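## Task

Three robots begin in separate rooms: r1 in decontamination, r2 in the clean workroom, r3 in the sterile store. Doors are locked; every dividing wall has an open service window. Move the steel instrument cassette from the decontamination room table onto the sterile store bench, using any number of robots. At the end every gripper must be open and clear of it, and the cassette must stay on the bench without a robot holding it. No robot may fall over or be left leaning.

## Robot and tools

Robots: r1, r2, r3, identical Hello Robot Stretch 3 units. Each has a two-wheel differential base (0.33 m long, 0.34 m wide, passive omni wheel at the rear), a lift on a mast, and one telescoping arm that sticks out to the robot's right. The base cannot strafe; to move the gripper forward or back you drive the base. Turning on the spot pivots about the wheel-axle midpoint, 0.05 m behind the front edge; with arm in and wrist folded the swept radius is 0.28 m, and an unfolded level gripper reaches past that.

Frames: base frame has its origin on the floor between the drive wheels, x forward, y left, z up. hand_pose is reported in it, at the fingertip meeting point; with wrist joints at zero its x points up, y back toward the mast, z toward the rear. Odometry frame is the base frame at scene start; heading is positive left, range -3.142 to 3.142. Each robot reports in its own frames, so relative positions between robots come only from images, lidar_m, wrist_depth_mm and head_depth_mm.

Tool execute_actions: argument actions is a list holding one action or nothing (empty just returns state and images). The action is an object keyed by robot name; under each name give base, joints, or both, plus optional contact_limits. All listed motions start together. base takes a single command: translate_m, a relative drive in metres from the current base position, -1 to 1, positive forward; or rotate_rad, a relative turn in radians, -3.2 to 3.2, positive counter-clockwise seen from above. joints are absolute targets by name: lift_m 0 to 1.1 (arm height); arm_m 0 to 0.52 (extension); wrist_yaw_rad -1.345 to 4.42 (0 along the arm, positive toward the front, 3.0 folded over the base); wrist_pitch_rad -1.57 to 0.451 (0 level, negative tips down); wrist_roll_rad -2.911 to 2.911; gripper_m -0.089 to 0.179 (larger is wider; the real fingertip gap is smaller by about 0.007 nearly shut to 0.025 fully open, and zero below 0.007); head_pan_rad -3.953 to 1.73 (0 forward, positive left, -1.57 looks along the arm); head_tilt_rad -1.53 to 0.419 (negative down). contact_limits accepts only arm_m, a motor effort percentage 1 to 100 at which the arm motion halts with contact_stop; it also caps holding force until the next action. cameras optionally lists images to return (r1_head_camera, r1_nav_camera, r1_wrist_camera, same for r2 and r3, or all); omitted or null means all, [] means none. An unknown key or out-of-range number rejects the whole call and nothing moves. A robot or joint left out may keep pushing toward an earlier target. If a result reports a stop, any later movement calls in that same reply are skipped.

wait: seconds 0 to 10; commands nothing and returns state and images. zoom_image: camera name and region [x0, y0, x1, y1] in pixels of that camera's latest full image, top-left origin, at most 504 by 504. finished_scene: scene number 1 or 2; ends that scene permanently and reports success, then gives the next task.

Result lines: base_status and joint_status describe how the last accepted action ended. done for the base only means the wheels turned the commanded amount, slip included. off_target means resting short of target and possibly still pushing. After contact_stop, time_out or torque_fault the old target is dropped; arm or lift that contact-stopped goes slack until commanded again (a loaded slack lift may sink). on_its_own covers uncommanded joints; its held at value is a target, not a position. motor_effort is percent of maximum, positive toward larger joint values, bracket value is the peak; readings carry fixed per-motor bias and noise. Positive wheel effort drives forward. lidar_m: 12 distances in metres from the base origin, 30 degree sectors, first straight ahead, counting counter-clockwise (4th left, 7th behind, 10th right); scans a plane 0.17 m up, so it sees table legs not tops; dash means nothing seen; own body can block sectors 5, 6, 9, 10 with lift low; sees other robots but not clear objects. wrist_depth_mm (45 to 1000) and head_depth_mm (280 to 4000, image sideways) are 7x7 grids of median depth, row by row from top left. base_tilt gives forward and right lean in degrees, with a fixed bias up to about 4. turned_by_wheels and turned_by_imu give rotation since last result.

Speed: base goes 0.30 m/s and 1.9 rad/s only when stowed (lift_m under 0.30, arm_m under 0.03, wrist_yaw_rad over 2.54); otherwise 0.10 m/s and 0.63 rad/s. Travel varies between robots by up to 2.5 cm per metre.

Gripping: command gripper_m below the object's width to hold; release by going at least 0.02 above the touching value. Readings do not confirm a grasp. Too hard a squeeze triggers a stall guard that weakens grip.

Safety: fold or unfold the wrist only with lift_m between 0.32 and 0.95, wrist_pitch_rad -0.4 and roll near 0; once folded lift can go to 0.25. With yaw below -0.4 keep pitch at -0.5 or lower. Never let two robots press together; any base contact followed by more driving presses hard, and no line reports robot contact. Arm pushes with the gripper above about 0.45 m, repeated pushes after a contact_stop, driving while gripping something fixed, or snagging furniture (worst in reverse) can tip a robot: undo in small steps, free the gripper, lower lift to about 0.2. Wrist, head and base have no contact stop; prolonged strain makes a wrist servo go limp for 10 s (torque_fault). Avoid dropping, slamming or hard pushes. Loose objects may occasionally be nudged by outside forces. The scene keeps running while you think; robots hold their last command meanwhile.

Each tool is called after "Call:" by a JSON object that holds its "api" and its "payload".

## Session

Call:
{"api": "execute_actions", "payload": {"actions": []}}

Scene clock: 0.00 s.
r1.base_odometry: x=+0.000 y=+0.000 heading=+0.000 (m, m, rad; r1's odometry frame)
r1.turned_by_wheels: +0.000 (rad since the last result)
r1.turned_by_imu: +0.000 (rad since the last result)
r1.base_tilt: forward=-1.8 right=+2.0 (deg)
r1.lidar_m: 2.47 0.84 0.84 1.19 1.18 1.16 0.88 0.85 0.89 1.27 1.65 1.75
r1.head_depth_mm: 1695 2313 2119 - - 2289 2287 / 1837 2570 2572 2747 2723 2604 2550 / 1912 2472 3134 3074 3094 3062 2714 / 1918 2455 3767 3774 3727 3696 2708 / 1896 2777 - - - - 2733 / 1895 2743 - - - 3935 2722 / 1889 2734 3859 3898 3829 3734 2734
r1.base_status: not commanded
r1.joint_positions: lift_m=+0.339 arm_m=-0.002 wrist_yaw_rad=+2.998 wrist_pitch_rad=-0.313 wrist_roll_rad=+0.007 gripper_m=+0.037 head_pan_rad=+0.001 head_tilt_rad=+0.000
r1.joint_status: not commanded
r1.motor_effort: left_wheel=+1 right_wheel=+0 lift_m=+19 arm_m=+0 wrist_yaw_rad=+0 wrist_pitch_rad=+5 wrist_roll_rad=+0 gripper_m=+0 head_pan_rad=+0 head_tilt_rad=+2 (%)
r1.hand_pose: x=+0.0125 y=+0.0913 z=+0.3759 quat_wxyz=(+0.161, +0.707, +0.060, +0.687) (m; r1's base frame)
r1.wrist_depth_mm: 898 - - - - - 683 / 942 - - - - - - / 993 - - - - - - / 983 - - - - - 982 / 832 834 886 823 854 792 792 / 669 668 - 650 - 666 644 / 577 555 - 561 549 556 556
r2.base_odometry: x=+0.000 y=+0.000 heading=+0.000 (m, m, rad; r2's odometry frame)
r2.turned_by_wheels: +0.000 (rad since the last result)
r2.turned_by_imu: +0.000 (rad since the last result)
r2.base_tilt: forward=-1.6 right=+1.3 (deg)
r2.lidar_m: 1.66 1.30 1.28 1.37 2.00 2.39 2.00 1.60 1.58 1.68 2.38 2.35
r2.head_depth_mm: 1942 2226 2250 2260 2291 2340 1950 / 1931 2419 2418 2444 2441 2473 1974 / 1931 2482 2520 2514 2588 2586 1982 / 1896 2176 2152 2157 2182 2191 2001 / 1786 1837 1880 1861 1864 1870 1832 / 1637 1643 1633 1646 1639 1634 1627 / 1458 1457 1459 1458 1438 1443 1447
r2.base_status: not commanded
r2.joint_positions: lift_m=+0.410 arm_m=-0.002 wrist_yaw_rad=+2.806 wrist_pitch_rad=-0.406 wrist_roll_rad=+0.004 gripper_m=+0.037 head_pan_rad=+0.005 head_tilt_rad=-0.020
r2.joint_status: not commanded
r2.motor_effort: left_wheel=-1 right_wheel=+0 lift_m=+40 arm_m=+0 wrist_yaw_rad=+0 wrist_pitch_rad=+5 wrist_roll_rad=+0 gripper_m=+0 head_pan_rad=+0 head_tilt_rad=+2 (%)
r2.hand_pose: x=+0.0532 y=+0.0707 z=+0.4255 quat_wxyz=(+0.257, +0.708, +0.025, +0.658) (m; r2's base frame)
r2.wrist_depth_mm: - - - - - - - / - - - - - - - / - - - - - - - / - 934 895 891 897 902 873 / 747 745 773 753 767 728 724 / 649 - 671 640 - 634 623 / 568 - 552 562 550 548 553
r3.base_odometry: x=+0.000 y=+0.000 heading=+0.000 (m, m, rad; r3's odometry frame)
r3.turned_by_wheels: +0.000 (rad since the last result)
r3.turned_by_imu: +0.000 (rad since the last result)
r3.base_tilt: forward=-0.1 right=+1.5 (deg)
r3.lidar_m: 1.96 1.62 1.62 1.11 0.93 0.93 1.05 1.20 1.19 1.15 0.77 3.61
r3.head_depth_mm: 2001 2831 3613 3585 3641 3391 2404 / 1999 2908 3106 3071 3114 3112 2380 / 1768 2676 2701 2739 2710 2744 2385 / 1770 2360 2366 2377 2379 2395 2313 / 2040 2109 2117 - 2310 2171 2149 / 1880 1927 1924 - - 1955 1965 / 1761 1756 1801 - - 1787 1801
r3.base_status: not commanded
r3.joint_positions: lift_m=+0.416 arm_m=-0.002 wrist_yaw_rad=+2.987 wrist_pitch_rad=-0.546 wrist_roll_rad=-0.015 gripper_m=+0.037 head_pan_rad=-0.011 head_tilt_rad=-0.011
r3.joint_status: not commanded
r3.motor_effort: left_wheel=+1 right_wheel=+0 lift_m=+26 arm_m=+1 wrist_yaw_rad=+1 wrist_pitch_rad=+4 wrist_roll_rad=+0 gripper_m=+0 head_pan_rad=+0 head_tilt_rad=+2 (%)
r3.hand_pose: x=+0.0105 y=+0.0607 z=+0.4012 quat_wxyz=(+0.242, +0.688, +0.140, +0.670) (m; r3's base frame)
r3.wrist_depth_mm: 742 - - - - - - / 791 - - - - - - / 821 930 - - - - 996 / 821 858 845 831 829 833 815 / 735 727 - 697 713 694 684 / 634 620 - 596 623 604 610 / 552 552 - - 517 530 522
pictures: r1_head_camera (sideways: a quarter turn clockwise sets it upright), r1_nav_camera (sideways: a quarter turn counterclockwise sets it upright), r1_wrist_camera, r2_head_camera (sideways: a quarter turn clockwise sets it upright), r2_nav_camera (sideways: a quarter turn counterclockwise sets it upright), r2_wrist_camera, r3_head_camera (sideways: a quarter turn clockwise sets it upright), r3_nav_camera (sideways: a quarter turn counterclockwise sets it upright), r3_wrist_camera
Images, in order (width x height): r1_head_camera 896x504, r1_nav_camera 672x504, r1_wrist_camera 644x364, r2_head_camera 896x504, r2_nav_camera 672x504, r2_wrist_camera 644x364, r3_head_camera 896x504, r3_nav_camera 672x504, r3_wrist_camera 644x364.

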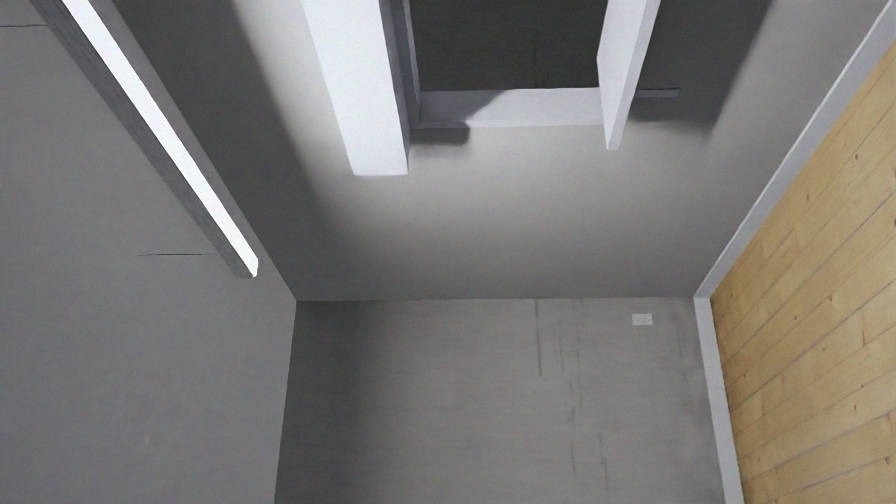

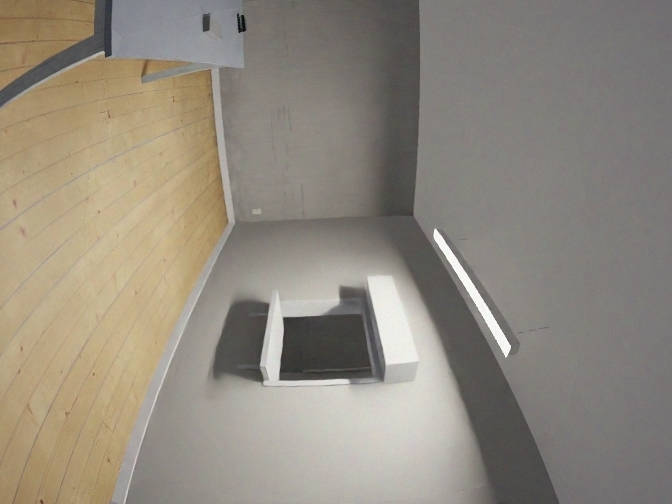

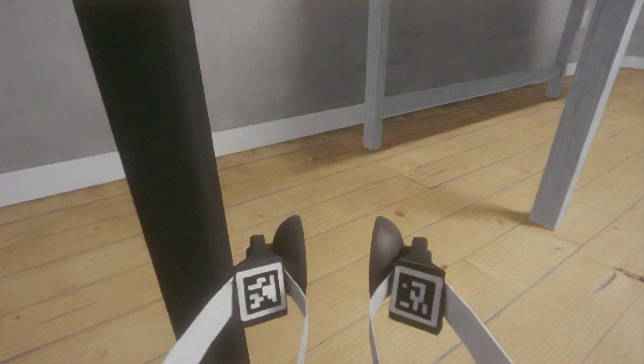

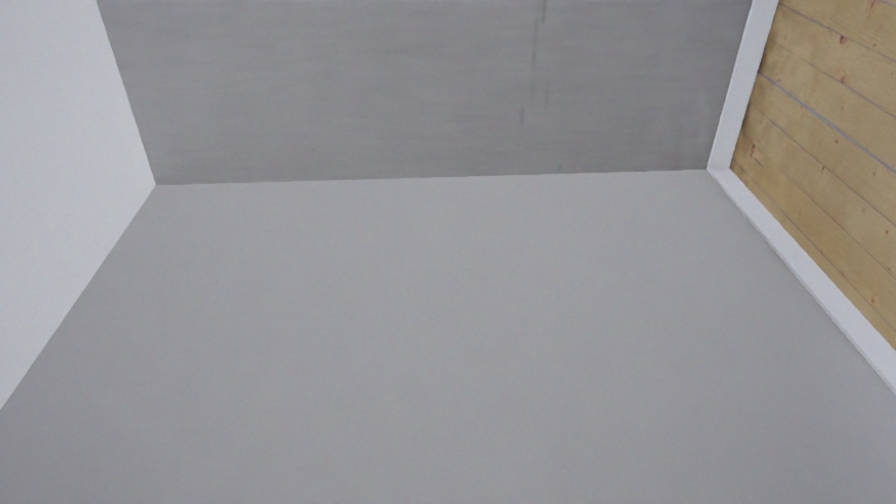

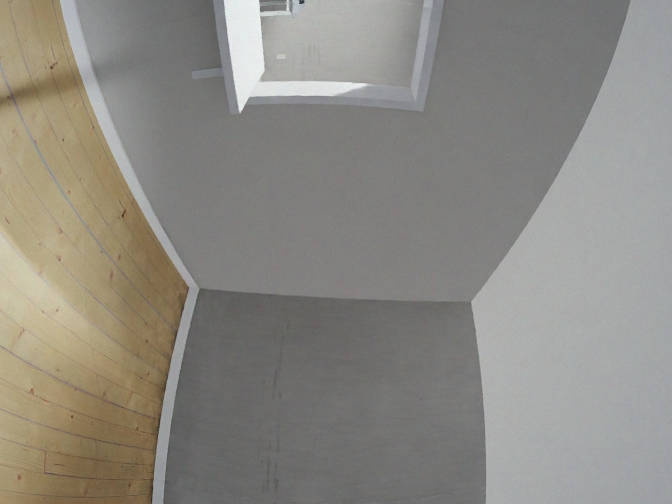

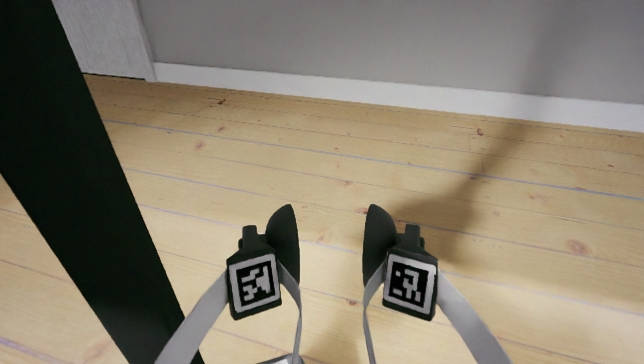

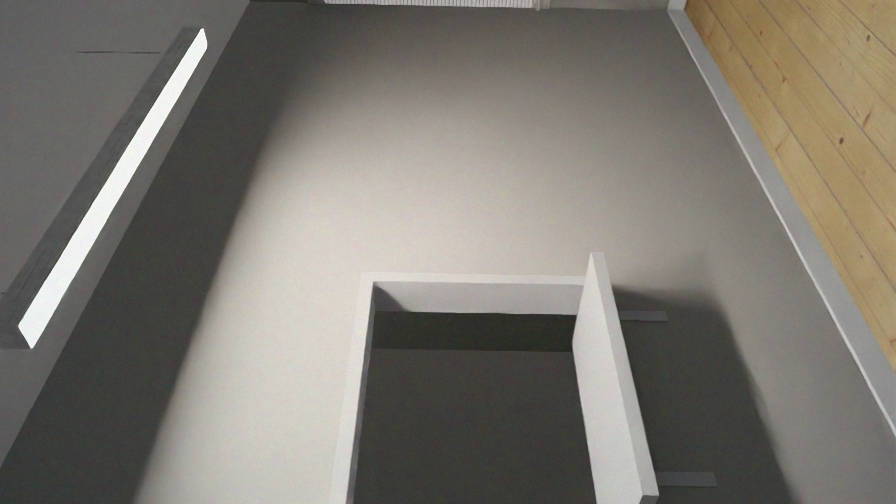

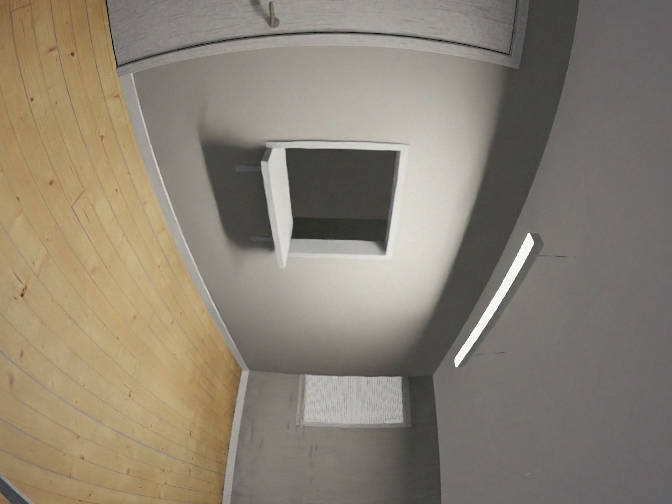

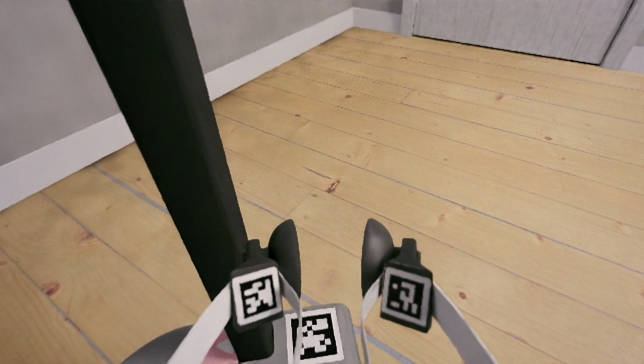

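Call:
{"api": "execute_actions", "payload": {"actions": [{"r1":{"joints":{"head_pan_rad":0.75,"head_tilt_rad":-0.45}},"r2":{"joints":{"head_pan_rad":-2.2,"head_tilt_rad":-0.2}},"r3":{"joints":{"head_pan_rad":-1.2,"head_tilt_rad":-0.4}}}], "cameras": ["r1_head_camera","r1_nav_camera","r2_nav_camera","r3_nav_camera"]}}

Scene clock: 9.33 s.
r1.base_odometry: x=+0.000 y=+0.000 heading=+0.000 (m, m, rad; r1's odometry frame)
r1.turned_by_wheels: +0.000 (rad since the last result)
r1.turned_by_imu: +0.001 (rad since the last result)
r1.base_tilt: forward=-1.8 right=+1.9 (deg)
r1.lidar_m: 2.47 0.83 0.85 1.19 1.18 1.16 0.88 0.85 0.90 1.27 1.65 1.75
r1.head_depth_mm: 3372 3572 3797 3423 2373 1813 1472 / 3453 3657 3895 3214 2375 1816 1479 / 3556 3770 3949 1495 2258 1823 1476 / 3568 3852 3823 1411 982 1034 1151 / 2955 3089 2862 1413 993 1834 1482 / 2360 2440 2437 1420 1031 1842 1480 / 1961 2004 2070 1431 1054 1767 1488
r1.base_status: not commanded
r1.joint_positions: lift_m=+0.339 arm_m=-0.002 wrist_yaw_rad=+2.998 wrist_pitch_rad=-0.313 wrist_roll_rad=+0.007 gripper_m=+0.037 head_pan_rad=+0.743 head_tilt_rad=-0.444
r1.joint_status: all done
r1.motor_effort: left_wheel=-1(0) right_wheel=+0(0) lift_m=+19(20) arm_m=+0(0) wrist_yaw_rad=+1(0) wrist_pitch_rad=+6(5) wrist_roll_rad=+0(0) gripper_m=+0(1) head_pan_rad=+2(32) head_tilt_rad=-3(23) (%)
r1.hand_pose: x=+0.0125 y=+0.0913 z=+0.3759 quat_wxyz=(+0.161, +0.707, +0.060, +0.687) (m; r1's base frame)
r1.wrist_depth_mm: 899 - - - - - 682 / 915 - - - - - - / 976 - - - - - - / 970 - - - - - 997 / 826 849 840 838 863 796 809 / 674 673 - 665 - 652 652 / 564 567 - 571 551 558 557
r2.base_odometry: x=+0.000 y=+0.000 heading=+0.000 (m, m, rad; r2's odometry frame)
r2.turned_by_wheels: +0.000 (rad since the last result)
r2.turned_by_imu: +0.000 (rad since the last result)
r2.base_tilt: forward=-1.7 right=+1.3 (deg)
r2.lidar_m: 1.66 1.30 1.28 1.38 2.00 2.39 2.00 1.60 1.58 1.69 2.37 2.34
r2.head_depth_mm: 1235 1443 - 1768 1658 1746 1584 / 1227 1441 - 3743 1641 1757 1578 / 1235 1442 - 3513 1665 1741 1595 / 1233 1426 - 3561 1662 1738 1582 / 1367 1400 1519 1588 1646 1729 1602 / 1385 1440 1497 1562 1643 1730 1603 / 1389 1433 1505 1563 1647 1721 1613
r2.base_status: not commanded
r2.joint_positions: lift_m=+0.410 arm_m=-0.002 wrist_yaw_rad=+2.806 wrist_pitch_rad=-0.406 wrist_roll_rad=+0.004 gripper_m=+0.037 head_pan_rad=-2.193 head_tilt_rad=-0.198
r2.joint_status: all done
r2.motor_effort: left_wheel=-1(1) right_wheel=+0(0) lift_m=+40(40) arm_m=+0(0) wrist_yaw_rad=+0(1) wrist_pitch_rad=+5(5) wrist_roll_rad=+0(1) gripper_m=+0(0) head_pan_rad=-4(48) head_tilt_rad=-2(18) (%)
r2.hand_pose: x=+0.0532 y=+0.0707 z=+0.4255 quat_wxyz=(+0.257, +0.708, +0.025, +0.658) (m; r2's base frame)
r2.wrist_depth_mm: - - - - - - - / - - - - - - - / - - - - - - - / - 904 934 902 893 905 882 / 721 762 790 750 756 743 715 / 650 - 655 648 - 633 624 / 559 - 565 558 557 547 543
r3.base_odometry: x=+0.000 y=+0.000 heading=+0.000 (m, m, rad; r3's odometry frame)
r3.turned_by_wheels: +0.000 (rad since the last result)
r3.turned_by_imu: +0.001 (rad since the last result)
r3.base_tilt: forward=-0.2 right=+1.5 (deg)
r3.lidar_m: 1.95 1.62 1.62 1.11 0.93 0.93 1.05 1.20 1.19 1.15 0.77 3.64
r3.head_depth_mm: 1537 1600 1668 1614 1091 1771 1410 / 1771 1852 1920 1452 1036 1752 1465 / 2070 2164 2256 1433 990 1826 1467 / 2487 2653 2634 1430 991 1711 1424 / 3094 3287 3275 1428 988 941 1057 / 3431 3592 3813 1427 2084 1805 1453 / 3299 3457 3618 2269 2348 1810 1450
r3.base_status: not commanded
r3.joint_positions: lift_m=+0.416 arm_m=-0.002 wrist_yaw_rad=+2.987 wrist_pitch_rad=-0.546 wrist_roll_rad=-0.015 gripper_m=+0.037 head_pan_rad=-1.193 head_tilt_rad=-0.395
r3.joint_status: all done
r3.motor_effort: left_wheel=+1(1) right_wheel=+0(0) lift_m=+26(27) arm_m=+1(1) wrist_yaw_rad=+0(0) wrist_pitch_rad=+4(4) wrist_roll_rad=+0(0) gripper_m=+0(0) head_pan_rad=-2(29) head_tilt_rad=-3(23) (%)
r3.hand_pose: x=+0.0105 y=+0.0607 z=+0.4012 quat_wxyz=(+0.242, +0.688, +0.140, +0.670) (m; r3's base frame)
r3.wrist_depth_mm: 743 - - - - - - / 801 - - - - - - / 819 950 - - - 962 992 / 828 864 850 834 830 813 794 / 725 734 - 722 730 689 692 / 623 615 - 609 621 593 599 / 560 564 - - 528 528 527
pictures: r1_head_camera (sideways: a quarter turn clockwise sets it upright), r1_nav_camera (sideways: a quarter turn counterclockwise sets it upright), r2_nav_camera (sideways: a quarter turn counterclockwise sets it upright), r3_nav_camera (sideways: a quarter turn counterclockwise sets it upright)
Images, in order (width x height): r1_head_camera 896x504, r1_nav_camera 672x504, r2_nav_camera 672x504, r3_nav_camera 672x504.

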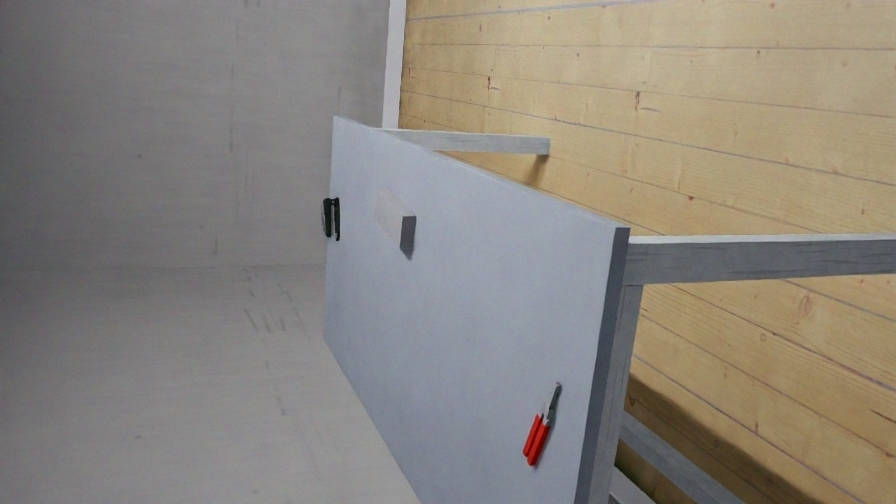

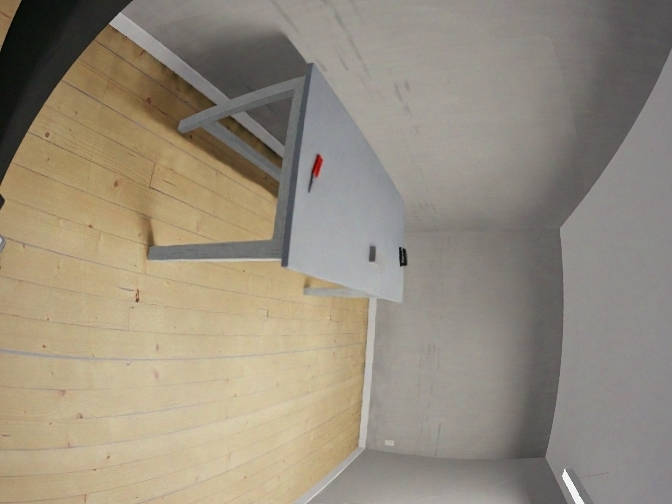

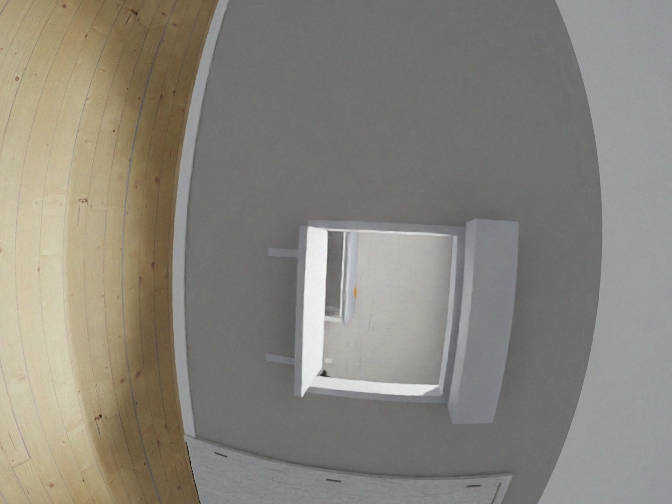

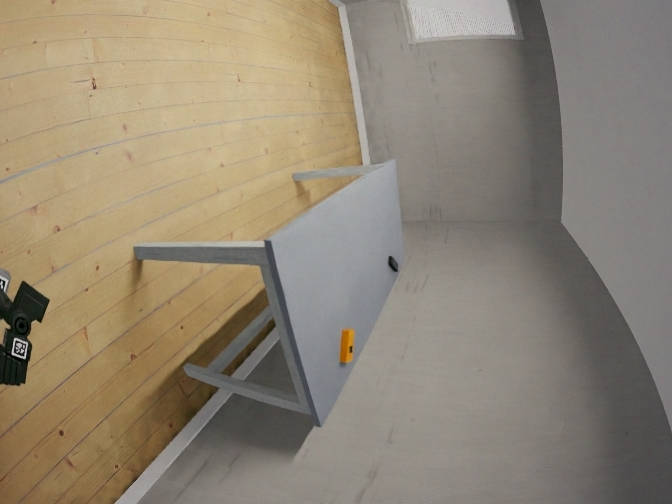

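Call:
{"api": "execute_actions", "payload": {"actions": [{"r1":{"base":{"rotate_rad":-2.8},"joints":{"lift_m":0.28,"wrist_pitch_rad":-0.4,"head_pan_rad":-1.57,"head_tilt_rad":-0.7}},"r2":{"base":{"rotate_rad":0.95},"joints":{"lift_m":0.28,"wrist_yaw_rad":3.0,"head_pan_rad":0,"head_tilt_rad":-0.4}},"r3":{"base":{"translate_m":0.55},"joints":{"lift_m":0.28,"wrist_pitch_rad":-0.4,"head_pan_rad":-1.57,"head_tilt_rad":-0.6}}}], "cameras": ["r2_head_camera"]}}

Call:
{"api": "execute_actions", "payload": {"actions": [{"r1":{"base":{"translate_m":-1.0}},"r2":{"base":{"translate_m":0.65}},"r3":{"base":{"translate_m":0.97}}}], "cameras": []}}

Call:
{"api": "execute_actions", "payload": {"actions": [{"r1":{"base":{"translate_m":-0.5}},"r2":{"base":{"rotate_rad":1.59},"joints":{"head_pan_rad":-1.57,"head_tilt_rad":-0.6}},"r3":{"base":{"rotate_rad":2.39}}}], "cameras": []}}

Call:
{"api": "execute_actions", "payload": {"actions": [{"r1":{"base":{"rotate_rad":0.13},"joints":{"lift_m":0.93}},"r2":{"joints":{"lift_m":0.93}},"r3":{"joints":{"lift_m":0.93}}}], "cameras": ["r1_head_camera","r2_nav_camera","r3_nav_camera"]}}

Scene clock: 37.67 s.
r1.base_odometry: x=+0.000 y=+0.000 heading=-2.800 (m, m, rad; r1's odometry frame)
r1.turned_by_wheels: -2.800 (rad since the last result)
r1.turned_by_imu: -2.851 (rad since the last result)
r1.base_tilt: forward=-1.7 right=+1.9 (deg)
r1.lidar_m: 0.85 0.86 1.06 1.65 1.66 2.07 2.24 0.83 1.18 1.16 1.17 0.93
r1.head_depth_mm: 1050 1160 1314 1501 1681 1451 1246 / 1030 1149 1290 1467 1651 1449 1245 / 1020 1128 1271 1445 1638 1454 1255 / 1007 1110 1247 1421 1621 1463 1249 / 992 1095 1229 1388 1601 1461 1261 / 976 1079 1205 1361 1569 1469 1258 / 966 1062 1184 1345 1537 1468 1261
r1.base_status: done
r1.joint_positions: lift_m=+0.280 arm_m=-0.002 wrist_yaw_rad=+2.998 wrist_pitch_rad=-0.415 wrist_roll_rad=+0.007 gripper_m=+0.037 head_pan_rad=-1.563 head_tilt_rad=-0.692
r1.joint_status: all done
r1.motor_effort: left_wheel=+5(13) right_wheel=-3(6) lift_m=+16(18) arm_m=-1(1) wrist_yaw_rad=+0(0) wrist_pitch_rad=+5(3) wrist_roll_rad=+0(0) gripper_m=+0(0) head_pan_rad=-3(24) head_tilt_rad=-3(17) (%)
r1.hand_pose: x=+0.0109 y=+0.0798 z=+0.2935 quat_wxyz=(+0.196, +0.703, +0.095, +0.678) (m; r1's base frame)
r1.wrist_depth_mm: - - - - - - 822 / - - - - - - 827 / - - - 984 - 999 833 / 794 784 788 763 764 773 752 / 634 620 637 626 635 603 608 / 528 515 - 536 - 505 511 / 463 - - - 438 442 433
r2.base_odometry: x=+0.000 y=+0.000 heading=+0.950 (m, m, rad; r2's odometry frame)
r2.turned_by_wheels: +0.950 (rad since the last result)
r2.turned_by_imu: +0.944 (rad since the last result)
r2.base_tilt: forward=-1.6 right=+1.3 (deg)
r2.lidar_m: 1.28 1.33 1.79 2.40 2.19 1.63 1.57 1.64 2.25 2.34 1.81 1.33
r2.head_depth_mm: 3608 3878 - 1366 1496 1589 1330 / 3601 3797 - 1353 1494 1588 1329 / 3522 3813 - 1352 1476 1592 1331 / 3554 3851 - 1367 1480 1591 1338 / 3476 3832 3477 1366 1477 1607 1345 / 1070 1139 1231 1336 1469 1599 1355 / 1055 1134 1231 1333 1469 1601 1356
r2.base_status: done
r2.joint_positions: lift_m=+0.280 arm_m=-0.002 wrist_yaw_rad=+2.997 wrist_pitch_rad=-0.407 wrist_roll_rad=+0.004 gripper_m=+0.037 head_pan_rad=-0.007 head_tilt_rad=-0.396
r2.joint_status: all done
r2.motor_effort: left_wheel=-5(14) right_wheel=+4(13) lift_m=+34(38) arm_m=+0(0) wrist_yaw_rad=+2(4) wrist_pitch_rad=+5(5) wrist_roll_rad=+1(1) gripper_m=+0(0) head_pan_rad=+4(49) head_tilt_rad=-2(18) (%)
r2.hand_pose: x=+0.0112 y=+0.0809 z=+0.2954 quat_wxyz=(+0.193, +0.702, +0.092, +0.679) (m; r2's base frame)
r2.wrist_depth_mm: - - - - - - - / - - - - - - - / 901 865 880 878 872 842 849 / 715 703 698 707 682 681 684 / 585 587 - 569 593 575 562 / 491 497 - 504 - 482 482 / 444 - - - 425 419 417
r3.base_odometry: x=+0.550 y=+0.000 heading=+0.000 (m, m, rad; r3's odometry frame)
r3.turned_by_wheels: +0.000 (rad since the last result)
r3.turned_by_imu: +0.004 (rad since the last result)
r3.base_tilt: forward=-0.2 right=+1.5 (deg)
r3.lidar_m: 1.51 1.27 1.25 1.41 1.34 1.34 1.51 1.57 0.70 0.70 1.85 2.78
r3.head_depth_mm: 1476 1597 1278 974 1688 1522 1276 / 1588 1721 1341 968 879 1073 1250 / 1723 1859 1344 970 1783 1504 1255 / 1878 2005 1334 1021 1839 1502 1275 / 2072 2160 1326 2077 1824 1499 1279 / 2285 2375 1324 2254 1824 1504 1279 / 2557 2735 1398 2324 1834 1501 1268
r3.base_status: done
r3.joint_positions: lift_m=+0.280 arm_m=-0.002 wrist_yaw_rad=+2.987 wrist_pitch_rad=-0.419 wrist_roll_rad=-0.015 gripper_m=+0.037 head_pan_rad=-1.563 head_tilt_rad=-0.593
r3.joint_status: all done
r3.motor_effort: left_wheel=+1(10) right_wheel=+1(7) lift_m=+24(24) arm_m=+1(1) wrist_yaw_rad=+0(0) wrist_pitch_rad=+6(7) wrist_roll_rad=+0(0) gripper_m=+0(0) head_pan_rad=-2(20) head_tilt_rad=-4(16) (%)
r3.hand_pose: x=+0.0133 y=+0.0783 z=+0.2926 quat_wxyz=(+0.199, +0.695, +0.095, +0.684) (m; r3's base frame)
r3.wrist_depth_mm: - - - - - - 974 / - - - - - - - / - - - 980 992 969 968 / 800 783 773 754 742 737 733 / 643 638 639 609 628 603 588 / 528 529 - 543 525 508 504 / 461 - - - 428 440 427
pictures: r2_head_camera (sideways: a quarter turn clockwise sets it upright)
Images, in order (width x height): r2_head_camera 896x504.

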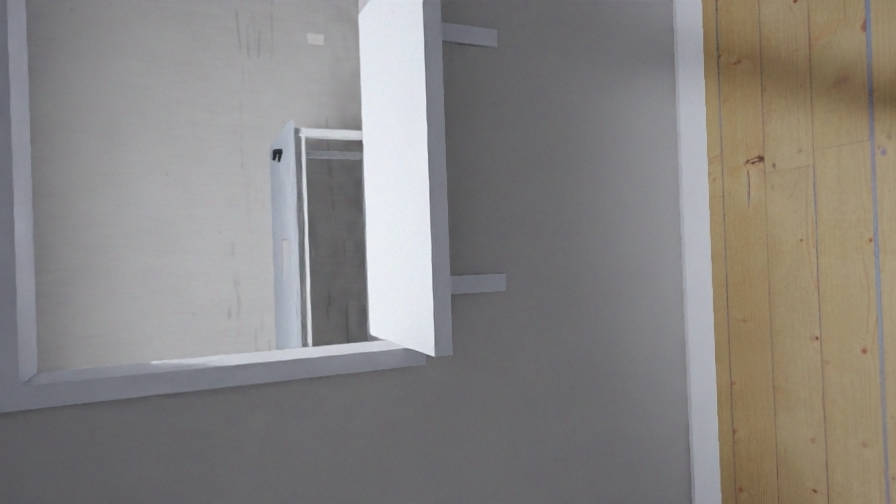

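Scene clock: 42.67 s.
r1.base_odometry: x=+0.942 y=+0.335 heading=-2.800 (m, m, rad; r1's odometry frame)
r1.turned_by_wheels: +0.000 (rad since the last result)
r1.turned_by_imu: +0.000 (rad since the last result)
r1.base_tilt: forward=-1.8 right=+2.0 (deg)
r1.lidar_m: 1.85 1.86 1.62 1.51 1.52 1.87 2.93 1.29 1.12 1.02 0.40 1.63
r1.head_depth_mm: 1193 1337 1141 872 705 604 1247 / 1180 1311 1155 876 708 605 1253 / 1164 1289 1158 877 708 593 1255 / 1145 1273 1163 885 711 595 1256 / 1126 1250 1330 886 712 596 1234 / 1120 1233 1311 890 715 598 1212 / 1104 1217 1303 891 717 599 647
r1.base_status: done
r1.joint_positions: lift_m=+0.280 arm_m=-0.002 wrist_yaw_rad=+2.998 wrist_pitch_rad=-0.416 wrist_roll_rad=+0.007 gripper_m=+0.037 head_pan_rad=-1.563 head_tilt_rad=-0.692
r1.joint_status: not commanded
r1.motor_effort: left_wheel=+3(9) right_wheel=-3(8) lift_m=+17(17) arm_m=-1(1) wrist_yaw_rad=+1(2) wrist_pitch_rad=+6(6) wrist_roll_rad=+0(0) gripper_m=+0(0) head_pan_rad=-2(3) head_tilt_rad=-3(3) (%)
r1.hand_pose: x=+0.0109 y=+0.0797 z=+0.2934 quat_wxyz=(+0.196, +0.703, +0.096, +0.677) (m; r1's base frame)
r1.wrist_depth_mm: - - - - - - - / - - - - - - - / - - - - - 982 960 / 775 784 772 780 759 749 748 / 633 624 640 618 633 614 587 / 522 513 - 536 - 511 509 / 465 - - - 430 439 437
r2.base_odometry: x=+0.378 y=+0.529 heading=+0.950 (m, m, rad; r2's odometry frame)
r2.turned_by_wheels: +0.000 (rad since the last result)
r2.turned_by_imu: +0.003 (rad since the last result)
r2.base_tilt: forward=-1.6 right=+1.4 (deg)
r2.lidar_m: 0.63 0.66 0.91 2.37 2.48 2.30 2.22 2.31 2.43 2.35 0.89 0.66
r2.head_depth_mm: 2988 3301 3529 3127 730 617 890 / 3003 3210 3411 2941 731 621 886 / 3012 3249 3484 3146 736 623 883 / 3039 3279 3427 3244 743 603 883 / 3023 3259 3434 3251 744 607 876 / 3050 3164 2628 2179 713 611 878 / 569 555 585 628 698 775 867
r2.base_status: done
r2.joint_positions: lift_m=+0.280 arm_m=-0.002 wrist_yaw_rad=+2.998 wrist_pitch_rad=-0.407 wrist_roll_rad=+0.004 gripper_m=+0.037 head_pan_rad=-0.007 head_tilt_rad=-0.396
r2.joint_status: not commanded
r2.motor_effort: left_wheel=-5(12) right_wheel=+4(9) lift_m=+34(34) arm_m=+0(0) wrist_yaw_rad=+0(2) wrist_pitch_rad=+5(5) wrist_roll_rad=+1(1) gripper_m=+0(0) head_pan_rad=+4(4) head_tilt_rad=-2(2) (%)
r2.hand_pose: x=+0.0111 y=+0.0809 z=+0.2954 quat_wxyz=(+0.193, +0.702, +0.093, +0.679) (m; r2's base frame)
r2.wrist_depth_mm: - - - - - 961 678 / - - - - - 954 685 / 877 863 876 899 875 862 686 / 714 706 708 689 681 686 661 / 584 579 - 580 580 571 560 / 502 499 - 500 - 483 480 / 437 - - - 424 422 412
r3.base_odometry: x=+1.520 y=+0.000 heading=+0.000 (m, m, rad; r3's odometry frame)
r3.turned_by_wheels: +0.000 (rad since the last result)
r3.turned_by_imu: +0.005 (rad since the last result)
r3.base_tilt: forward=-0.2 right=+1.5 (deg)
r3.lidar_m: 0.72 0.61 0.61 0.69 1.08 2.06 2.33 1.32 1.93 1.64 2.73 1.32
r3.head_depth_mm: 2143 2207 1518 2259 1851 1520 1277 / 2296 2400 1617 2371 1840 1523 1283 / 2479 2663 1759 2261 1827 1507 1280 / 2687 2970 3060 2351 1850 1509 1275 / 2930 3275 3239 2340 1826 1506 1275 / 2823 3059 3206 2330 1837 1495 1274 / 2619 2856 3017 2349 1824 1491 1269
r3.base_status: done
r3.joint_positions: lift_m=+0.280 arm_m=-0.002 wrist_yaw_rad=+2.987 wrist_pitch_rad=-0.419 wrist_roll_rad=-0.015 gripper_m=+0.037 head_pan_rad=-1.563 head_tilt_rad=-0.593
r3.joint_status: not commanded
r3.motor_effort: left_wheel=+0(8) right_wheel=+1(9) lift_m=+24(24) arm_m=+1(1) wrist_yaw_rad=+0(0) wrist_pitch_rad=+6(7) wrist_roll_rad=+0(0) gripper_m=+0(0) head_pan_rad=-2(2) head_tilt_rad=-4(3) (%)
r3.hand_pose: x=+0.0133 y=+0.0784 z=+0.2927 quat_wxyz=(+0.199, +0.695, +0.095, +0.684) (m; r3's base frame)
r3.wrist_depth_mm: - - 884 718 611 531 475 / - - 990 800 660 570 500 / - - 943 854 712 613 530 / 785 773 771 773 727 652 572 / 637 616 646 616 621 595 576 / 533 527 - 536 531 503 504 / 468 - - - 427 440 438
pictures: none
No camera images: the call's "cameras" was empty. Leave "cameras" out to get every camera's image.

Scene clock: 45.97 s.
r1.base_odometry: x=+1.413 y=+0.503 heading=-2.799 (m, m, rad; r1's odometry frame)
r1.turned_by_wheels: +0.000 (rad since the last result)
r1.turned_by_imu: +0.000 (rad since the last result)
r1.base_tilt: forward=-1.8 right=+2.0 (deg)
r1.lidar_m: 2.35 2.36 1.57 1.43 1.44 1.78 2.44 0.86 1.21 1.10 1.11 0.79
r1.head_depth_mm: 1273 1414 1148 875 704 1417 1251 / 1256 1390 1156 877 705 1387 1253 / 1233 1364 1158 878 710 1394 1248 / 1216 1343 1165 882 712 1370 1257 / 1199 1327 1169 884 710 1366 1255 / 1183 1308 1174 889 714 643 1263 / 1175 1288 1180 894 718 643 1263
r1.base_status: done
r1.joint_positions: lift_m=+0.280 arm_m=-0.002 wrist_yaw_rad=+2.998 wrist_pitch_rad=-0.416 wrist_roll_rad=+0.007 gripper_m=+0.037 head_pan_rad=-1.563 head_tilt_rad=-0.692
r1.joint_status: not commanded
r1.motor_effort: left_wheel=+3(10) right_wheel=-3(9) lift_m=+16(16) arm_m=-1(1) wrist_yaw_rad=+1(0) wrist_pitch_rad=+5(6) wrist_roll_rad=+0(0) gripper_m=+0(0) head_pan_rad=-2(2) head_tilt_rad=-3(3) (%)
r1.hand_pose: x=+0.0109 y=+0.0797 z=+0.2933 quat_wxyz=(+0.196, +0.703, +0.096, +0.677) (m; r1's base frame)
r1.wrist_depth_mm: - - - - - - - / - - - - - - - / - - - - - 985 - / 787 779 757 779 755 742 760 / 631 629 641 607 635 601 596 / 525 529 - 534 - 515 506 / 473 - - - 438 433 437
r2.base_odometry: x=+0.378 y=+0.529 heading=+2.539 (m, m, rad; r2's odometry frame)
r2.turned_by_wheels: +1.590 (rad since the last result)
r2.turned_by_imu: +1.578 (rad since the last result)
r2.base_tilt: forward=-1.6 right=+1.4 (deg)
r2.lidar_m: 2.37 2.50 2.29 2.22 2.32 2.42 2.22 0.87 0.65 0.63 0.66 0.94
r2.head_depth_mm: 2999 3247 3105 740 846 1011 1151 / 2962 3164 2971 743 841 1019 1163 / 2982 3153 3022 747 848 1022 1162 / 2931 2878 2081 752 850 1024 1165 / 2991 3168 3224 755 643 1031 1173 / 2982 2431 684 729 831 1027 1180 / 511 557 636 728 854 1030 1179
r2.base_status: done
r2.joint_positions: lift_m=+0.280 arm_m=-0.002 wrist_yaw_rad=+2.998 wrist_pitch_rad=-0.407 wrist_roll_rad=+0.004 gripper_m=+0.037 head_pan_rad=-1.563 head_tilt_rad=-0.593
r2.joint_status: all done
r2.motor_effort: left_wheel=-5(16) right_wheel=+4(14) lift_m=+34(34) arm_m=+1(0) wrist_yaw_rad=+1(1) wrist_pitch_rad=+5(5) wrist_roll_rad=+1(0) gripper_m=+0(1) head_pan_rad=-3(49) head_tilt_rad=-3(20) (%)
r2.hand_pose: x=+0.0111 y=+0.0809 z=+0.2954 quat_wxyz=(+0.193, +0.702, +0.093, +0.679) (m; r2's base frame)
r2.wrist_depth_mm: - - - - - - - / - - - - - - - / 900 853 908 880 884 866 849 / 711 707 708 686 696 673 675 / 583 583 - 566 588 558 562 / 492 499 - 504 - 480 484 / 450 - - - 426 427 416
r3.base_odometry: x=+1.520 y=+0.000 heading=+2.390 (m, m, rad; r3's odometry frame)
r3.turned_by_wheels: +2.390 (rad since the last result)
r3.turned_by_imu: +2.367 (rad since the last result)
r3.base_tilt: forward=-0.2 right=+1.5 (deg)
r3.lidar_m: 2.05 2.13 1.33 1.37 1.64 2.83 2.43 0.87 0.63 0.61 0.63 0.86
r3.head_depth_mm: - 3424 3301 785 612 884 1057 / - 3309 2987 780 612 886 1058 / 3273 3375 3134 778 610 893 1063 / 3156 3490 3244 778 610 899 1069 / 3166 3461 3262 775 608 899 1079 / 3159 3466 3211 774 608 904 1080 / 3146 3492 3201 771 606 910 1089
r3.base_status: done
r3.joint_positions: lift_m=+0.280 arm_m=-0.002 wrist_yaw_rad=+2.987 wrist_pitch_rad=-0.419 wrist_roll_rad=-0.015 gripper_m=+0.037 head_pan_rad=-1.563 head_tilt_rad=-0.593
r3.joint_status: not commanded
r3.motor_effort: left_wheel=-2(8) right_wheel=+4(15) lift_m=+24(24) arm_m=+0(1) wrist_yaw_rad=+0(1) wrist_pitch_rad=+6(6) wrist_roll_rad=+0(0) gripper_m=+0(0) head_pan_rad=-2(2) head_tilt_rad=-3(3) (%)
r3.hand_pose: x=+0.0133 y=+0.0783 z=+0.2927 quat_wxyz=(+0.199, +0.695, +0.095, +0.684) (m; r3's base frame)
r3.wrist_depth_mm: - - - - - - - / - - - - - - - / - - - 997 980 986 965 / 788 791 776 764 768 748 738 / 635 639 656 615 628 596 589 / 527 519 - 533 520 510 502 / 462 - - - 436 436 437
pictures: none
No camera images: the call's "cameras" was empty. Leave "cameras" out to get every camera's image.

Scene clock: 52.70 s.
r1.base_odometry: x=+1.413 y=+0.503 heading=-2.670 (m, m, rad; r1's odometry frame)
r1.turned_by_wheels: +0.130 (rad since the last result)
r1.turned_by_imu: +0.134 (rad since the last result)
r1.base_tilt: forward=-1.7 right=+2.0 (deg)
r1.lidar_m: 2.35 2.06 1.49 1.43 1.48 1.98 2.43 0.87 1.16 1.10 1.14 0.79
r1.head_depth_mm: 1210 1340 1149 872 724 - - / 1207 1335 1150 877 701 - - / 1205 1334 1163 880 708 - - / 1203 1344 1164 882 711 - - / 1206 1330 1167 886 712 - - / 1206 1330 1176 888 715 1370 1264 / 1199 1327 1182 893 716 1370 1262
r1.base_status: done
r1.joint_positions: lift_m=+0.930 arm_m=-0.002 wrist_yaw_rad=+2.998 wrist_pitch_rad=-0.416 wrist_roll_rad=+0.007 gripper_m=+0.037 head_pan_rad=-1.563 head_tilt_rad=-0.692
r1.joint_status: all done
r1.motor_effort: left_wheel=-4(7) right_wheel=+2(4) lift_m=+22(23) arm_m=-1(1) wrist_yaw_rad=+0(1) wrist_pitch_rad=+6(6) wrist_roll_rad=+0(0) gripper_m=+0(0) head_pan_rad=-2(3) head_tilt_rad=-3(3) (%)
r1.hand_pose: x=+0.0109 y=+0.0796 z=+0.9429 quat_wxyz=(+0.196, +0.703, +0.096, +0.677) (m; r1's base frame)
r1.wrist_depth_mm: - - - - - - - / - - - - - - - / - - - - - - - / - - - - - - - / - - - - - - - / - - - - - - - / - - - - - - -
r2.base_odometry: x=+0.378 y=+0.529 heading=+2.539 (m, m, rad; r2's odometry frame)
r2.turned_by_wheels: +0.000 (rad since the last result)
r2.turned_by_imu: +0.000 (rad since the last result)
r2.base_tilt: forward=-1.7 right=+1.4 (deg)
r2.lidar_m: 2.37 2.51 2.29 2.22 2.33 2.41 2.22 0.87 0.65 0.63 0.66 0.93
r2.head_depth_mm: 2979 3292 3095 738 623 - 1111 / 2978 3169 3015 743 636 - 1134 / 2931 3138 3212 748 846 - - / 1891 2558 3037 750 851 - - / 3003 3160 3303 753 643 - - / 2966 2395 685 726 831 1026 1166 / 514 554 637 729 854 1026 1176
r2.base_status: not commanded
r2.joint_positions: lift_m=+0.930 arm_m=-0.002 wrist_yaw_rad=+2.998 wrist_pitch_rad=-0.407 wrist_roll_rad=+0.004 gripper_m=+0.037 head_pan_rad=-1.563 head_tilt_rad=-0.593
r2.joint_status: all done
r2.motor_effort: left_wheel=-5(5) right_wheel=+4(4) lift_m=+45(46) arm_m=+0(0) wrist_yaw_rad=+1(1) wrist_pitch_rad=+5(5) wrist_roll_rad=+1(0) gripper_m=+0(0) head_pan_rad=-5(5) head_tilt_rad=-3(3) (%)
r2.hand_pose: x=+0.0111 y=+0.0809 z=+0.9449 quat_wxyz=(+0.193, +0.702, +0.093, +0.679) (m; r2's base frame)
r2.wrist_depth_mm: - - - - - - - / - - - - - - - / - - - - - - - / - - - - - - - / - - - - - - - / - - - - - - - / - - - - - - -
r3.base_odometry: x=+1.520 y=+0.000 heading=+2.390 (m, m, rad; r3's odometry frame)
r3.turned_by_wheels: +0.000 (rad since the last result)
r3.turned_by_imu: +0.001 (rad since the last result)
r3.base_tilt: forward=-0.1 right=+1.5 (deg)
r3.lidar_m: 2.05 2.13 1.32 1.37 1.64 2.83 2.43 0.87 0.63 0.61 0.63 0.86
r3.head_depth_mm: - 3452 3324 783 612 - - / 3233 3414 3026 782 613 846 - / 3274 3440 3097 779 612 852 - / 3141 3492 3184 780 609 853 - / 3148 3441 3225 777 607 859 - / 3137 3482 3206 775 608 903 1057 / 3132 3463 3224 772 606 907 1085
r3.base_status: not commanded
r3.joint_positions: lift_m=+0.930 arm_m=-0.002 wrist_yaw_rad=+2.987 wrist_pitch_rad=-0.418 wrist_roll_rad=-0.015 gripper_m=+0.037 head_pan_rad=-1.563 head_tilt_rad=-0.593
r3.joint_status: all done
r3.motor_effort: left_wheel=-2(2) right_wheel=+4(5) lift_m=+29(31) arm_m=+1(0) wrist_yaw_rad=+0(0) wrist_pitch_rad=+6(7) wrist_roll_rad=+0(0) gripper_m=+0(0) head_pan_rad=-2(2) head_tilt_rad=-2(3) (%)
r3.hand_pose: x=+0.0133 y=+0.0784 z=+0.9425 quat_wxyz=(+0.199, +0.695, +0.095, +0.684) (m; r3's base frame)
r3.wrist_depth_mm: - - - - - - - / - - - - - - - / - - - - - - - / - - - - - - - / - - - - - - - / - - - - - - - / - - - - - - -
pictures: r1_head_camera (sideways: a quarter turn clockwise sets it upright), r2_nav_camera (sideways: a quarter turn counterclockwise sets it upright), r3_nav_camera (sideways: a quarter turn counterclockwise sets it upright)
Images, in order (width x height): r1_head_camera 896x504, r2_nav_camera 672x504, r3_nav_camera 672x504.

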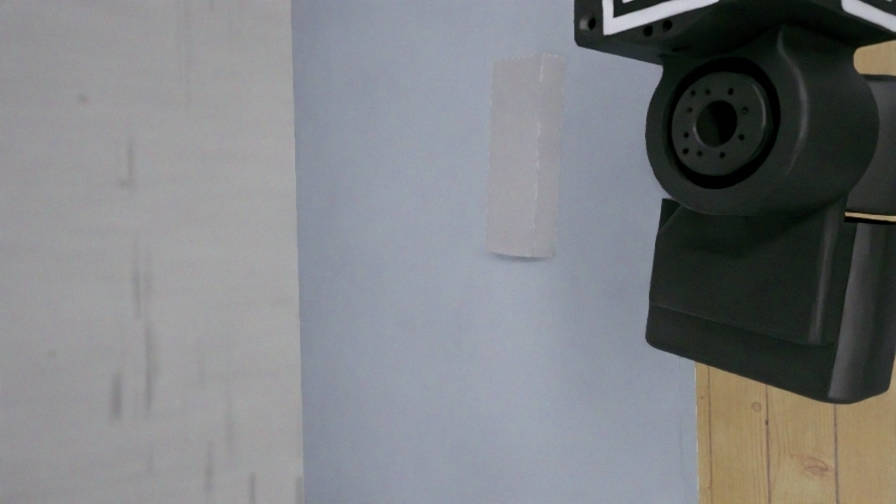

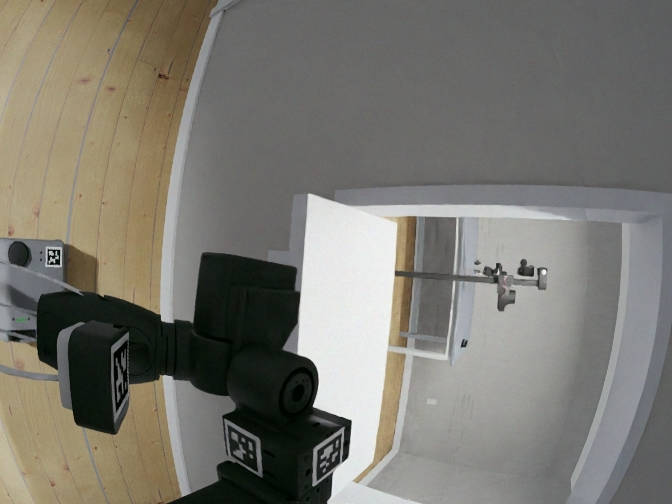

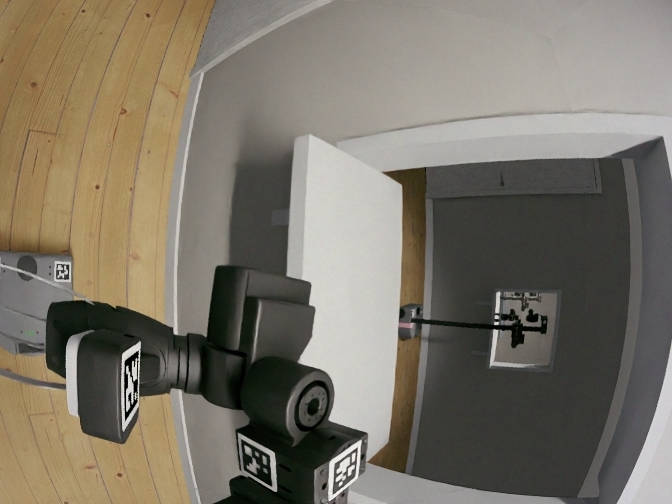

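Call:
{"api": "execute_actions", "payload": {"actions": [{"r1":{"joints":{"wrist_yaw_rad":1.57,"gripper_m":0.17}},"r2":{"base":{"translate_m":-0.15},"joints":{"wrist_yaw_rad":1.57,"gripper_m":0.17}},"r3":{"joints":{"wrist_yaw_rad":1.57,"gripper_m":0.17}}}], "cameras": []}}

Call:
{"api": "execute_actions", "payload": {"actions": [{"r1":{"base":{"translate_m":-0.12},"joints":{"wrist_pitch_rad":-1.2,"arm_m":0.32,"lift_m":1.0}},"r2":{"joints":{"wrist_pitch_rad":-1.5,"lift_m":1.09}},"r3":{"joints":{"wrist_pitch_rad":-1.0,"lift_m":1.09}}}], "cameras": ["r1_head_camera","r1_wrist_camera"]}}

Scene clock: 63.00 s.
r1.base_odometry: x=+1.413 y=+0.503 heading=-2.670 (m, m, rad; r1's odometry frame)
r1.turned_by_wheels: +0.000 (rad since the last result)
r1.turned_by_imu: +0.001 (rad since the last result)
r1.base_tilt: forward=-1.8 right=+2.0 (deg)
r1.lidar_m: 2.35 2.06 1.50 1.43 1.47 1.98 2.44 0.86 1.15 1.10 1.14 0.79
r1.head_depth_mm: 1213 1345 1148 872 724 - - / 1206 1345 1152 875 705 - - / 1203 1340 1160 878 709 - - / 1203 1339 1158 883 710 1362 1304 / 1199 1333 1170 884 712 1368 1310 / 1202 1328 1177 889 715 1377 - / 1199 1336 1181 892 717 646 -
r1.base_status: not commanded
r1.joint_positions: lift_m=+0.930 arm_m=-0.002 wrist_yaw_rad=+1.572 wrist_pitch_rad=-0.416 wrist_roll_rad=+0.007 gripper_m=+0.170 head_pan_rad=-1.563 head_tilt_rad=-0.692
r1.joint_status: all done
r1.motor_effort: left_wheel=-4(5) right_wheel=+2(2) lift_m=+22(22) arm_m=-1(1) wrist_yaw_rad=-1(2) wrist_pitch_rad=+6(6) wrist_roll_rad=+0(0) gripper_m=+0(98) head_pan_rad=-2(3) head_tilt_rad=-3(3) (%)
r1.hand_pose: x=+0.2033 y=-0.1426 z=+0.9429 quat_wxyz=(+0.591, +0.594, -0.387, +0.384) (m; r1's base frame)
r1.wrist_depth_mm: - - - - - - - / - - - - - - - / - - - - - - - / - - - - - 566 537 / - - - - - 766 440 / - - - - - - 376 / - - - - - - -
r2.base_odometry: x=+0.502 y=+0.444 heading=+2.539 (m, m, rad; r2's odometry frame)
r2.turned_by_wheels: +0.000 (rad since the last result)
r2.turned_by_imu: +0.000 (rad since the last result)
r2.base_tilt: forward=-1.7 right=+1.3 (deg)
r2.lidar_m: 2.52 2.66 2.30 2.23 2.33 2.27 2.20 0.87 0.65 0.63 0.66 0.93
r2.head_depth_mm: 2935 3310 3135 741 612 - - / 2969 3163 2948 743 620 - - / 2983 3185 3171 747 629 - - / 2878 2873 3018 750 642 1013 - / 2905 2915 3165 754 644 1021 1166 / 2987 3178 3202 760 649 1022 - / 3012 3213 3024 762 653 992 -
r2.base_status: done
r2.joint_positions: lift_m=+0.930 arm_m=-0.002 wrist_yaw_rad=+1.573 wrist_pitch_rad=-0.407 wrist_roll_rad=+0.004 gripper_m=+0.170 head_pan_rad=-1.563 head_tilt_rad=-0.593
r2.joint_status: all done
r2.motor_effort: left_wheel=-5(13) right_wheel=+4(6) lift_m=+46(45) arm_m=+0(0) wrist_yaw_rad=-3(2) wrist_pitch_rad=+5(5) wrist_roll_rad=+1(0) gripper_m=+0(84) head_pan_rad=-4(4) head_tilt_rad=-3(3) (%)
r2.hand_pose: x=+0.2044 y=-0.1421 z=+0.9449 quat_wxyz=(+0.590, +0.592, -0.389, +0.388) (m; r2's base frame)
r2.wrist_depth_mm: - - - - - - 642 / - - - - - - 653 / - - - - - - 632 / - - - - - - 643 / - - - - - - 619 / - - - - - - 584 / - - - - - - 664
r3.base_odometry: x=+1.520 y=+0.000 heading=+2.390 (m, m, rad; r3's odometry frame)
r3.turned_by_wheels: +0.000 (rad since the last result)
r3.turned_by_imu: +0.001 (rad since the last result)
r3.base_tilt: forward=-0.2 right=+1.5 (deg)
r3.lidar_m: 2.06 2.13 1.33 1.37 1.64 2.83 2.43 0.87 0.63 0.61 0.63 0.86
r3.head_depth_mm: 3249 3464 3296 782 613 - - / 3243 3474 2999 783 611 - - / 3231 3477 3278 778 610 - - / 3160 3441 3270 777 610 892 1042 / 3174 3467 3229 773 607 900 1053 / 3138 3466 3228 775 608 902 1026 / 3127 3449 3218 772 606 906 -
r3.base_status: not commanded
r3.joint_positions: lift_m=+0.930 arm_m=-0.002 wrist_yaw_rad=+1.572 wrist_pitch_rad=-0.418 wrist_roll_rad=-0.015 gripper_m=+0.170 head_pan_rad=-1.563 head_tilt_rad=-0.593
r3.joint_status: all done
r3.motor_effort: left_wheel=-2(2) right_wheel=+4(4) lift_m=+29(29) arm_m=+1(1) wrist_yaw_rad=-1(2) wrist_pitch_rad=+6(6) wrist_roll_rad=+0(0) gripper_m=+0(86) head_pan_rad=-3(2) head_tilt_rad=-2(4) (%)
r3.hand_pose: x=+0.2030 y=-0.1432 z=+0.9425 quat_wxyz=(+0.596, +0.590, -0.380, +0.390) (m; r3's base frame)
r3.wrist_depth_mm: - - - - - 839 592 / - - - - - 834 569 / - - - - - 875 581 / - - - - - 911 571 / - - - - - 971 587 / - - - - - - 526 / - - - - - 989 590
pictures: none
No camera images: the call's "cameras" was empty. Leave "cameras" out to get every camera's image.

Scene clock: 66.60 s.
r1.base_odometry: x=+1.520 y=+0.558 heading=-2.670 (m, m, rad; r1's odometry frame)
r1.turned_by_wheels: +0.000 (rad since the last result)
r1.turned_by_imu: +0.001 (rad since the last result)
r1.base_tilt: forward=-1.8 right=+2.0 (deg)
r1.lidar_m: 2.47 2.05 1.49 1.43 1.47 1.98 2.31 0.77 1.16 1.11 1.14 0.90
r1.head_depth_mm: 1198 1384 1144 873 704 1382 1243 / 1176 1367 1150 874 706 1388 1247 / 1193 - - 849 706 1362 1252 / 1208 1342 1431 852 706 1365 1252 / 1210 1336 1225 884 713 1372 1263 / 1203 1332 1178 889 715 1370 1259 / 1200 1327 1182 894 718 1375 1267
r1.base_status: done
r1.joint_positions: lift_m=+1.000 arm_m=+0.320 wrist_yaw_rad=+1.570 wrist_pitch_rad=-1.202 wrist_roll_rad=+0.007 gripper_m=+0.170 head_pan_rad=-1.563 head_tilt_rad=-0.692
r1.joint_status: all done
r1.motor_effort: left_wheel=-4(10) right_wheel=+2(4) lift_m=+22(24) arm_m=+6(5) wrist_yaw_rad=+0(1) wrist_pitch_rad=+1(4) wrist_roll_rad=+0(0) gripper_m=+0(0) head_pan_rad=-3(3) head_tilt_rad=-3(3) (%)
r1.hand_pose: x=+0.0486 y=-0.4648 z=+0.8909 quat_wxyz=(+0.695, +0.695, -0.132, +0.127) (m; r1's base frame)
r1.wrist_depth_mm: - - - 336 335 328 322 / - - - 326 321 319 315 / - - - 312 311 302 304 / - - - 306 299 262 294 / - - - 294 288 256 283 / - - - 285 280 248 275 / - - 996 276 271 240 -
r2.base_odometry: x=+0.502 y=+0.444 heading=+2.539 (m, m, rad; r2's odometry frame)
r2.turned_by_wheels: +0.000 (rad since the last result)
r2.turned_by_imu: +0.000 (rad since the last result)
r2.base_tilt: forward=-1.7 right=+1.4 (deg)
r2.lidar_m: 2.52 2.66 2.29 2.22 2.34 2.27 2.20 0.87 0.65 0.63 0.66 0.92
r2.head_depth_mm: - - - - - - 1157 / - - - - - - - / - - - - - - 1162 / 1761 2499 3192 751 621 - 1167 / 2964 3229 3173 754 626 - 1165 / 3041 3183 3208 760 628 - 1163 / 3033 3264 3066 761 649 1025 1178
r2.base_status: not commanded
r2.joint_positions: lift_m=+1.090 arm_m=-0.002 wrist_yaw_rad=+1.573 wrist_pitch_rad=-1.495 wrist_roll_rad=+0.004 gripper_m=+0.170 head_pan_rad=-1.563 head_tilt_rad=-0.593
r2.joint_status: all done
r2.motor_effort: left_wheel=-5(5) right_wheel=+4(4) lift_m=+46(47) arm_m=+0(0) wrist_yaw_rad=-3(2) wrist_pitch_rad=-2(6) wrist_roll_rad=+1(0) gripper_m=+0(0) head_pan_rad=-3(4) head_tilt_rad=-3(4) (%)
r2.hand_pose: x=-0.0261 y=-0.1428 z=+0.9712 quat_wxyz=(+0.707, +0.706, -0.027, +0.026) (m; r2's base frame)
r2.wrist_depth_mm: - - - - - 940 612 / - - - - - 902 606 / - - - - - 900 606 / - - - - - 878 592 / - - - - - 988 578 / - - - - - 960 534 / - - - - - 900 607
r3.base_odometry: x=+1.520 y=+0.000 heading=+2.390 (m, m, rad; r3's odometry frame)
r3.turned_by_wheels: +0.000 (rad since the last result)
r3.turned_by_imu: +0.000 (rad since the last result)
r3.base_tilt: forward=-0.2 right=+1.6 (deg)
r3.lidar_m: 2.06 2.13 1.32 1.37 1.64 2.83 2.43 0.87 0.63 0.61 0.63 0.86
r3.head_depth_mm: - - - - - - - / - - - - - - - / 3221 3453 - - - - - / 3119 3472 3217 777 630 - - / 3100 3495 3201 775 626 - - / 3185 3511 3173 773 - - 1085 / 3122 3390 3214 772 - - 1129
r3.base_status: not commanded
r3.joint_positions: lift_m=+1.090 arm_m=-0.002 wrist_yaw_rad=+1.572 wrist_pitch_rad=-1.005 wrist_roll_rad=-0.015 gripper_m=+0.170 head_pan_rad=-1.563 head_tilt_rad=-0.593
r3.joint_status: all done
r3.motor_effort: left_wheel=-2(2) right_wheel=+5(4) lift_m=+29(28) arm_m=+1(0) wrist_yaw_rad=-1(1) wrist_pitch_rad=+2(7) wrist_roll_rad=+0(0) gripper_m=+1(1) head_pan_rad=-3(2) head_tilt_rad=-3(2) (%)
r3.hand_pose: x=+0.0956 y=-0.1434 z=+0.9993 quat_wxyz=(+0.681, +0.677, -0.191, +0.203) (m; r3's base frame)
r3.wrist_depth_mm: - - - - - 887 581 / - - - - - 896 576 / - - - - - 874 388 / - - - - - 924 582 / - - - - - 989 583 / - - - - - - 525 / - - - - - 950 585
pictures: r1_head_camera (sideways: a quarter turn clockwise sets it upright), r1_wrist_camera
Images, in order (width x height): r1_head_camera 896x504, r1_wrist_camera 644x364.

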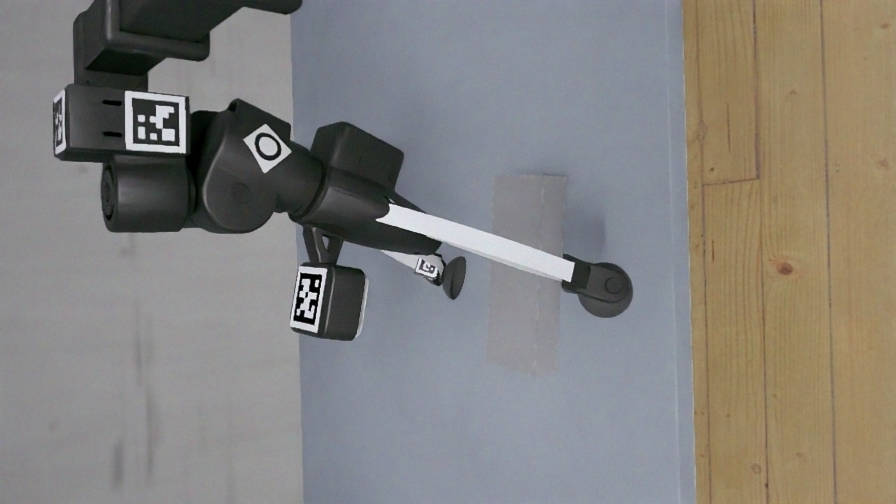

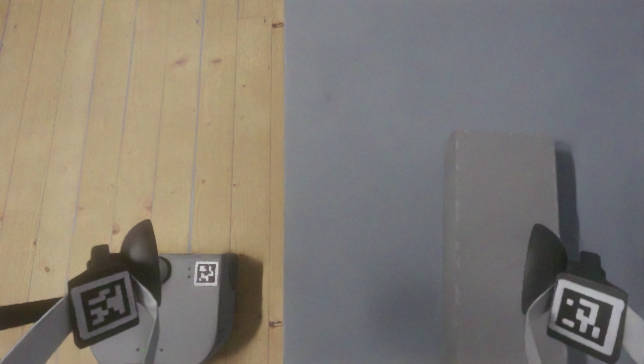

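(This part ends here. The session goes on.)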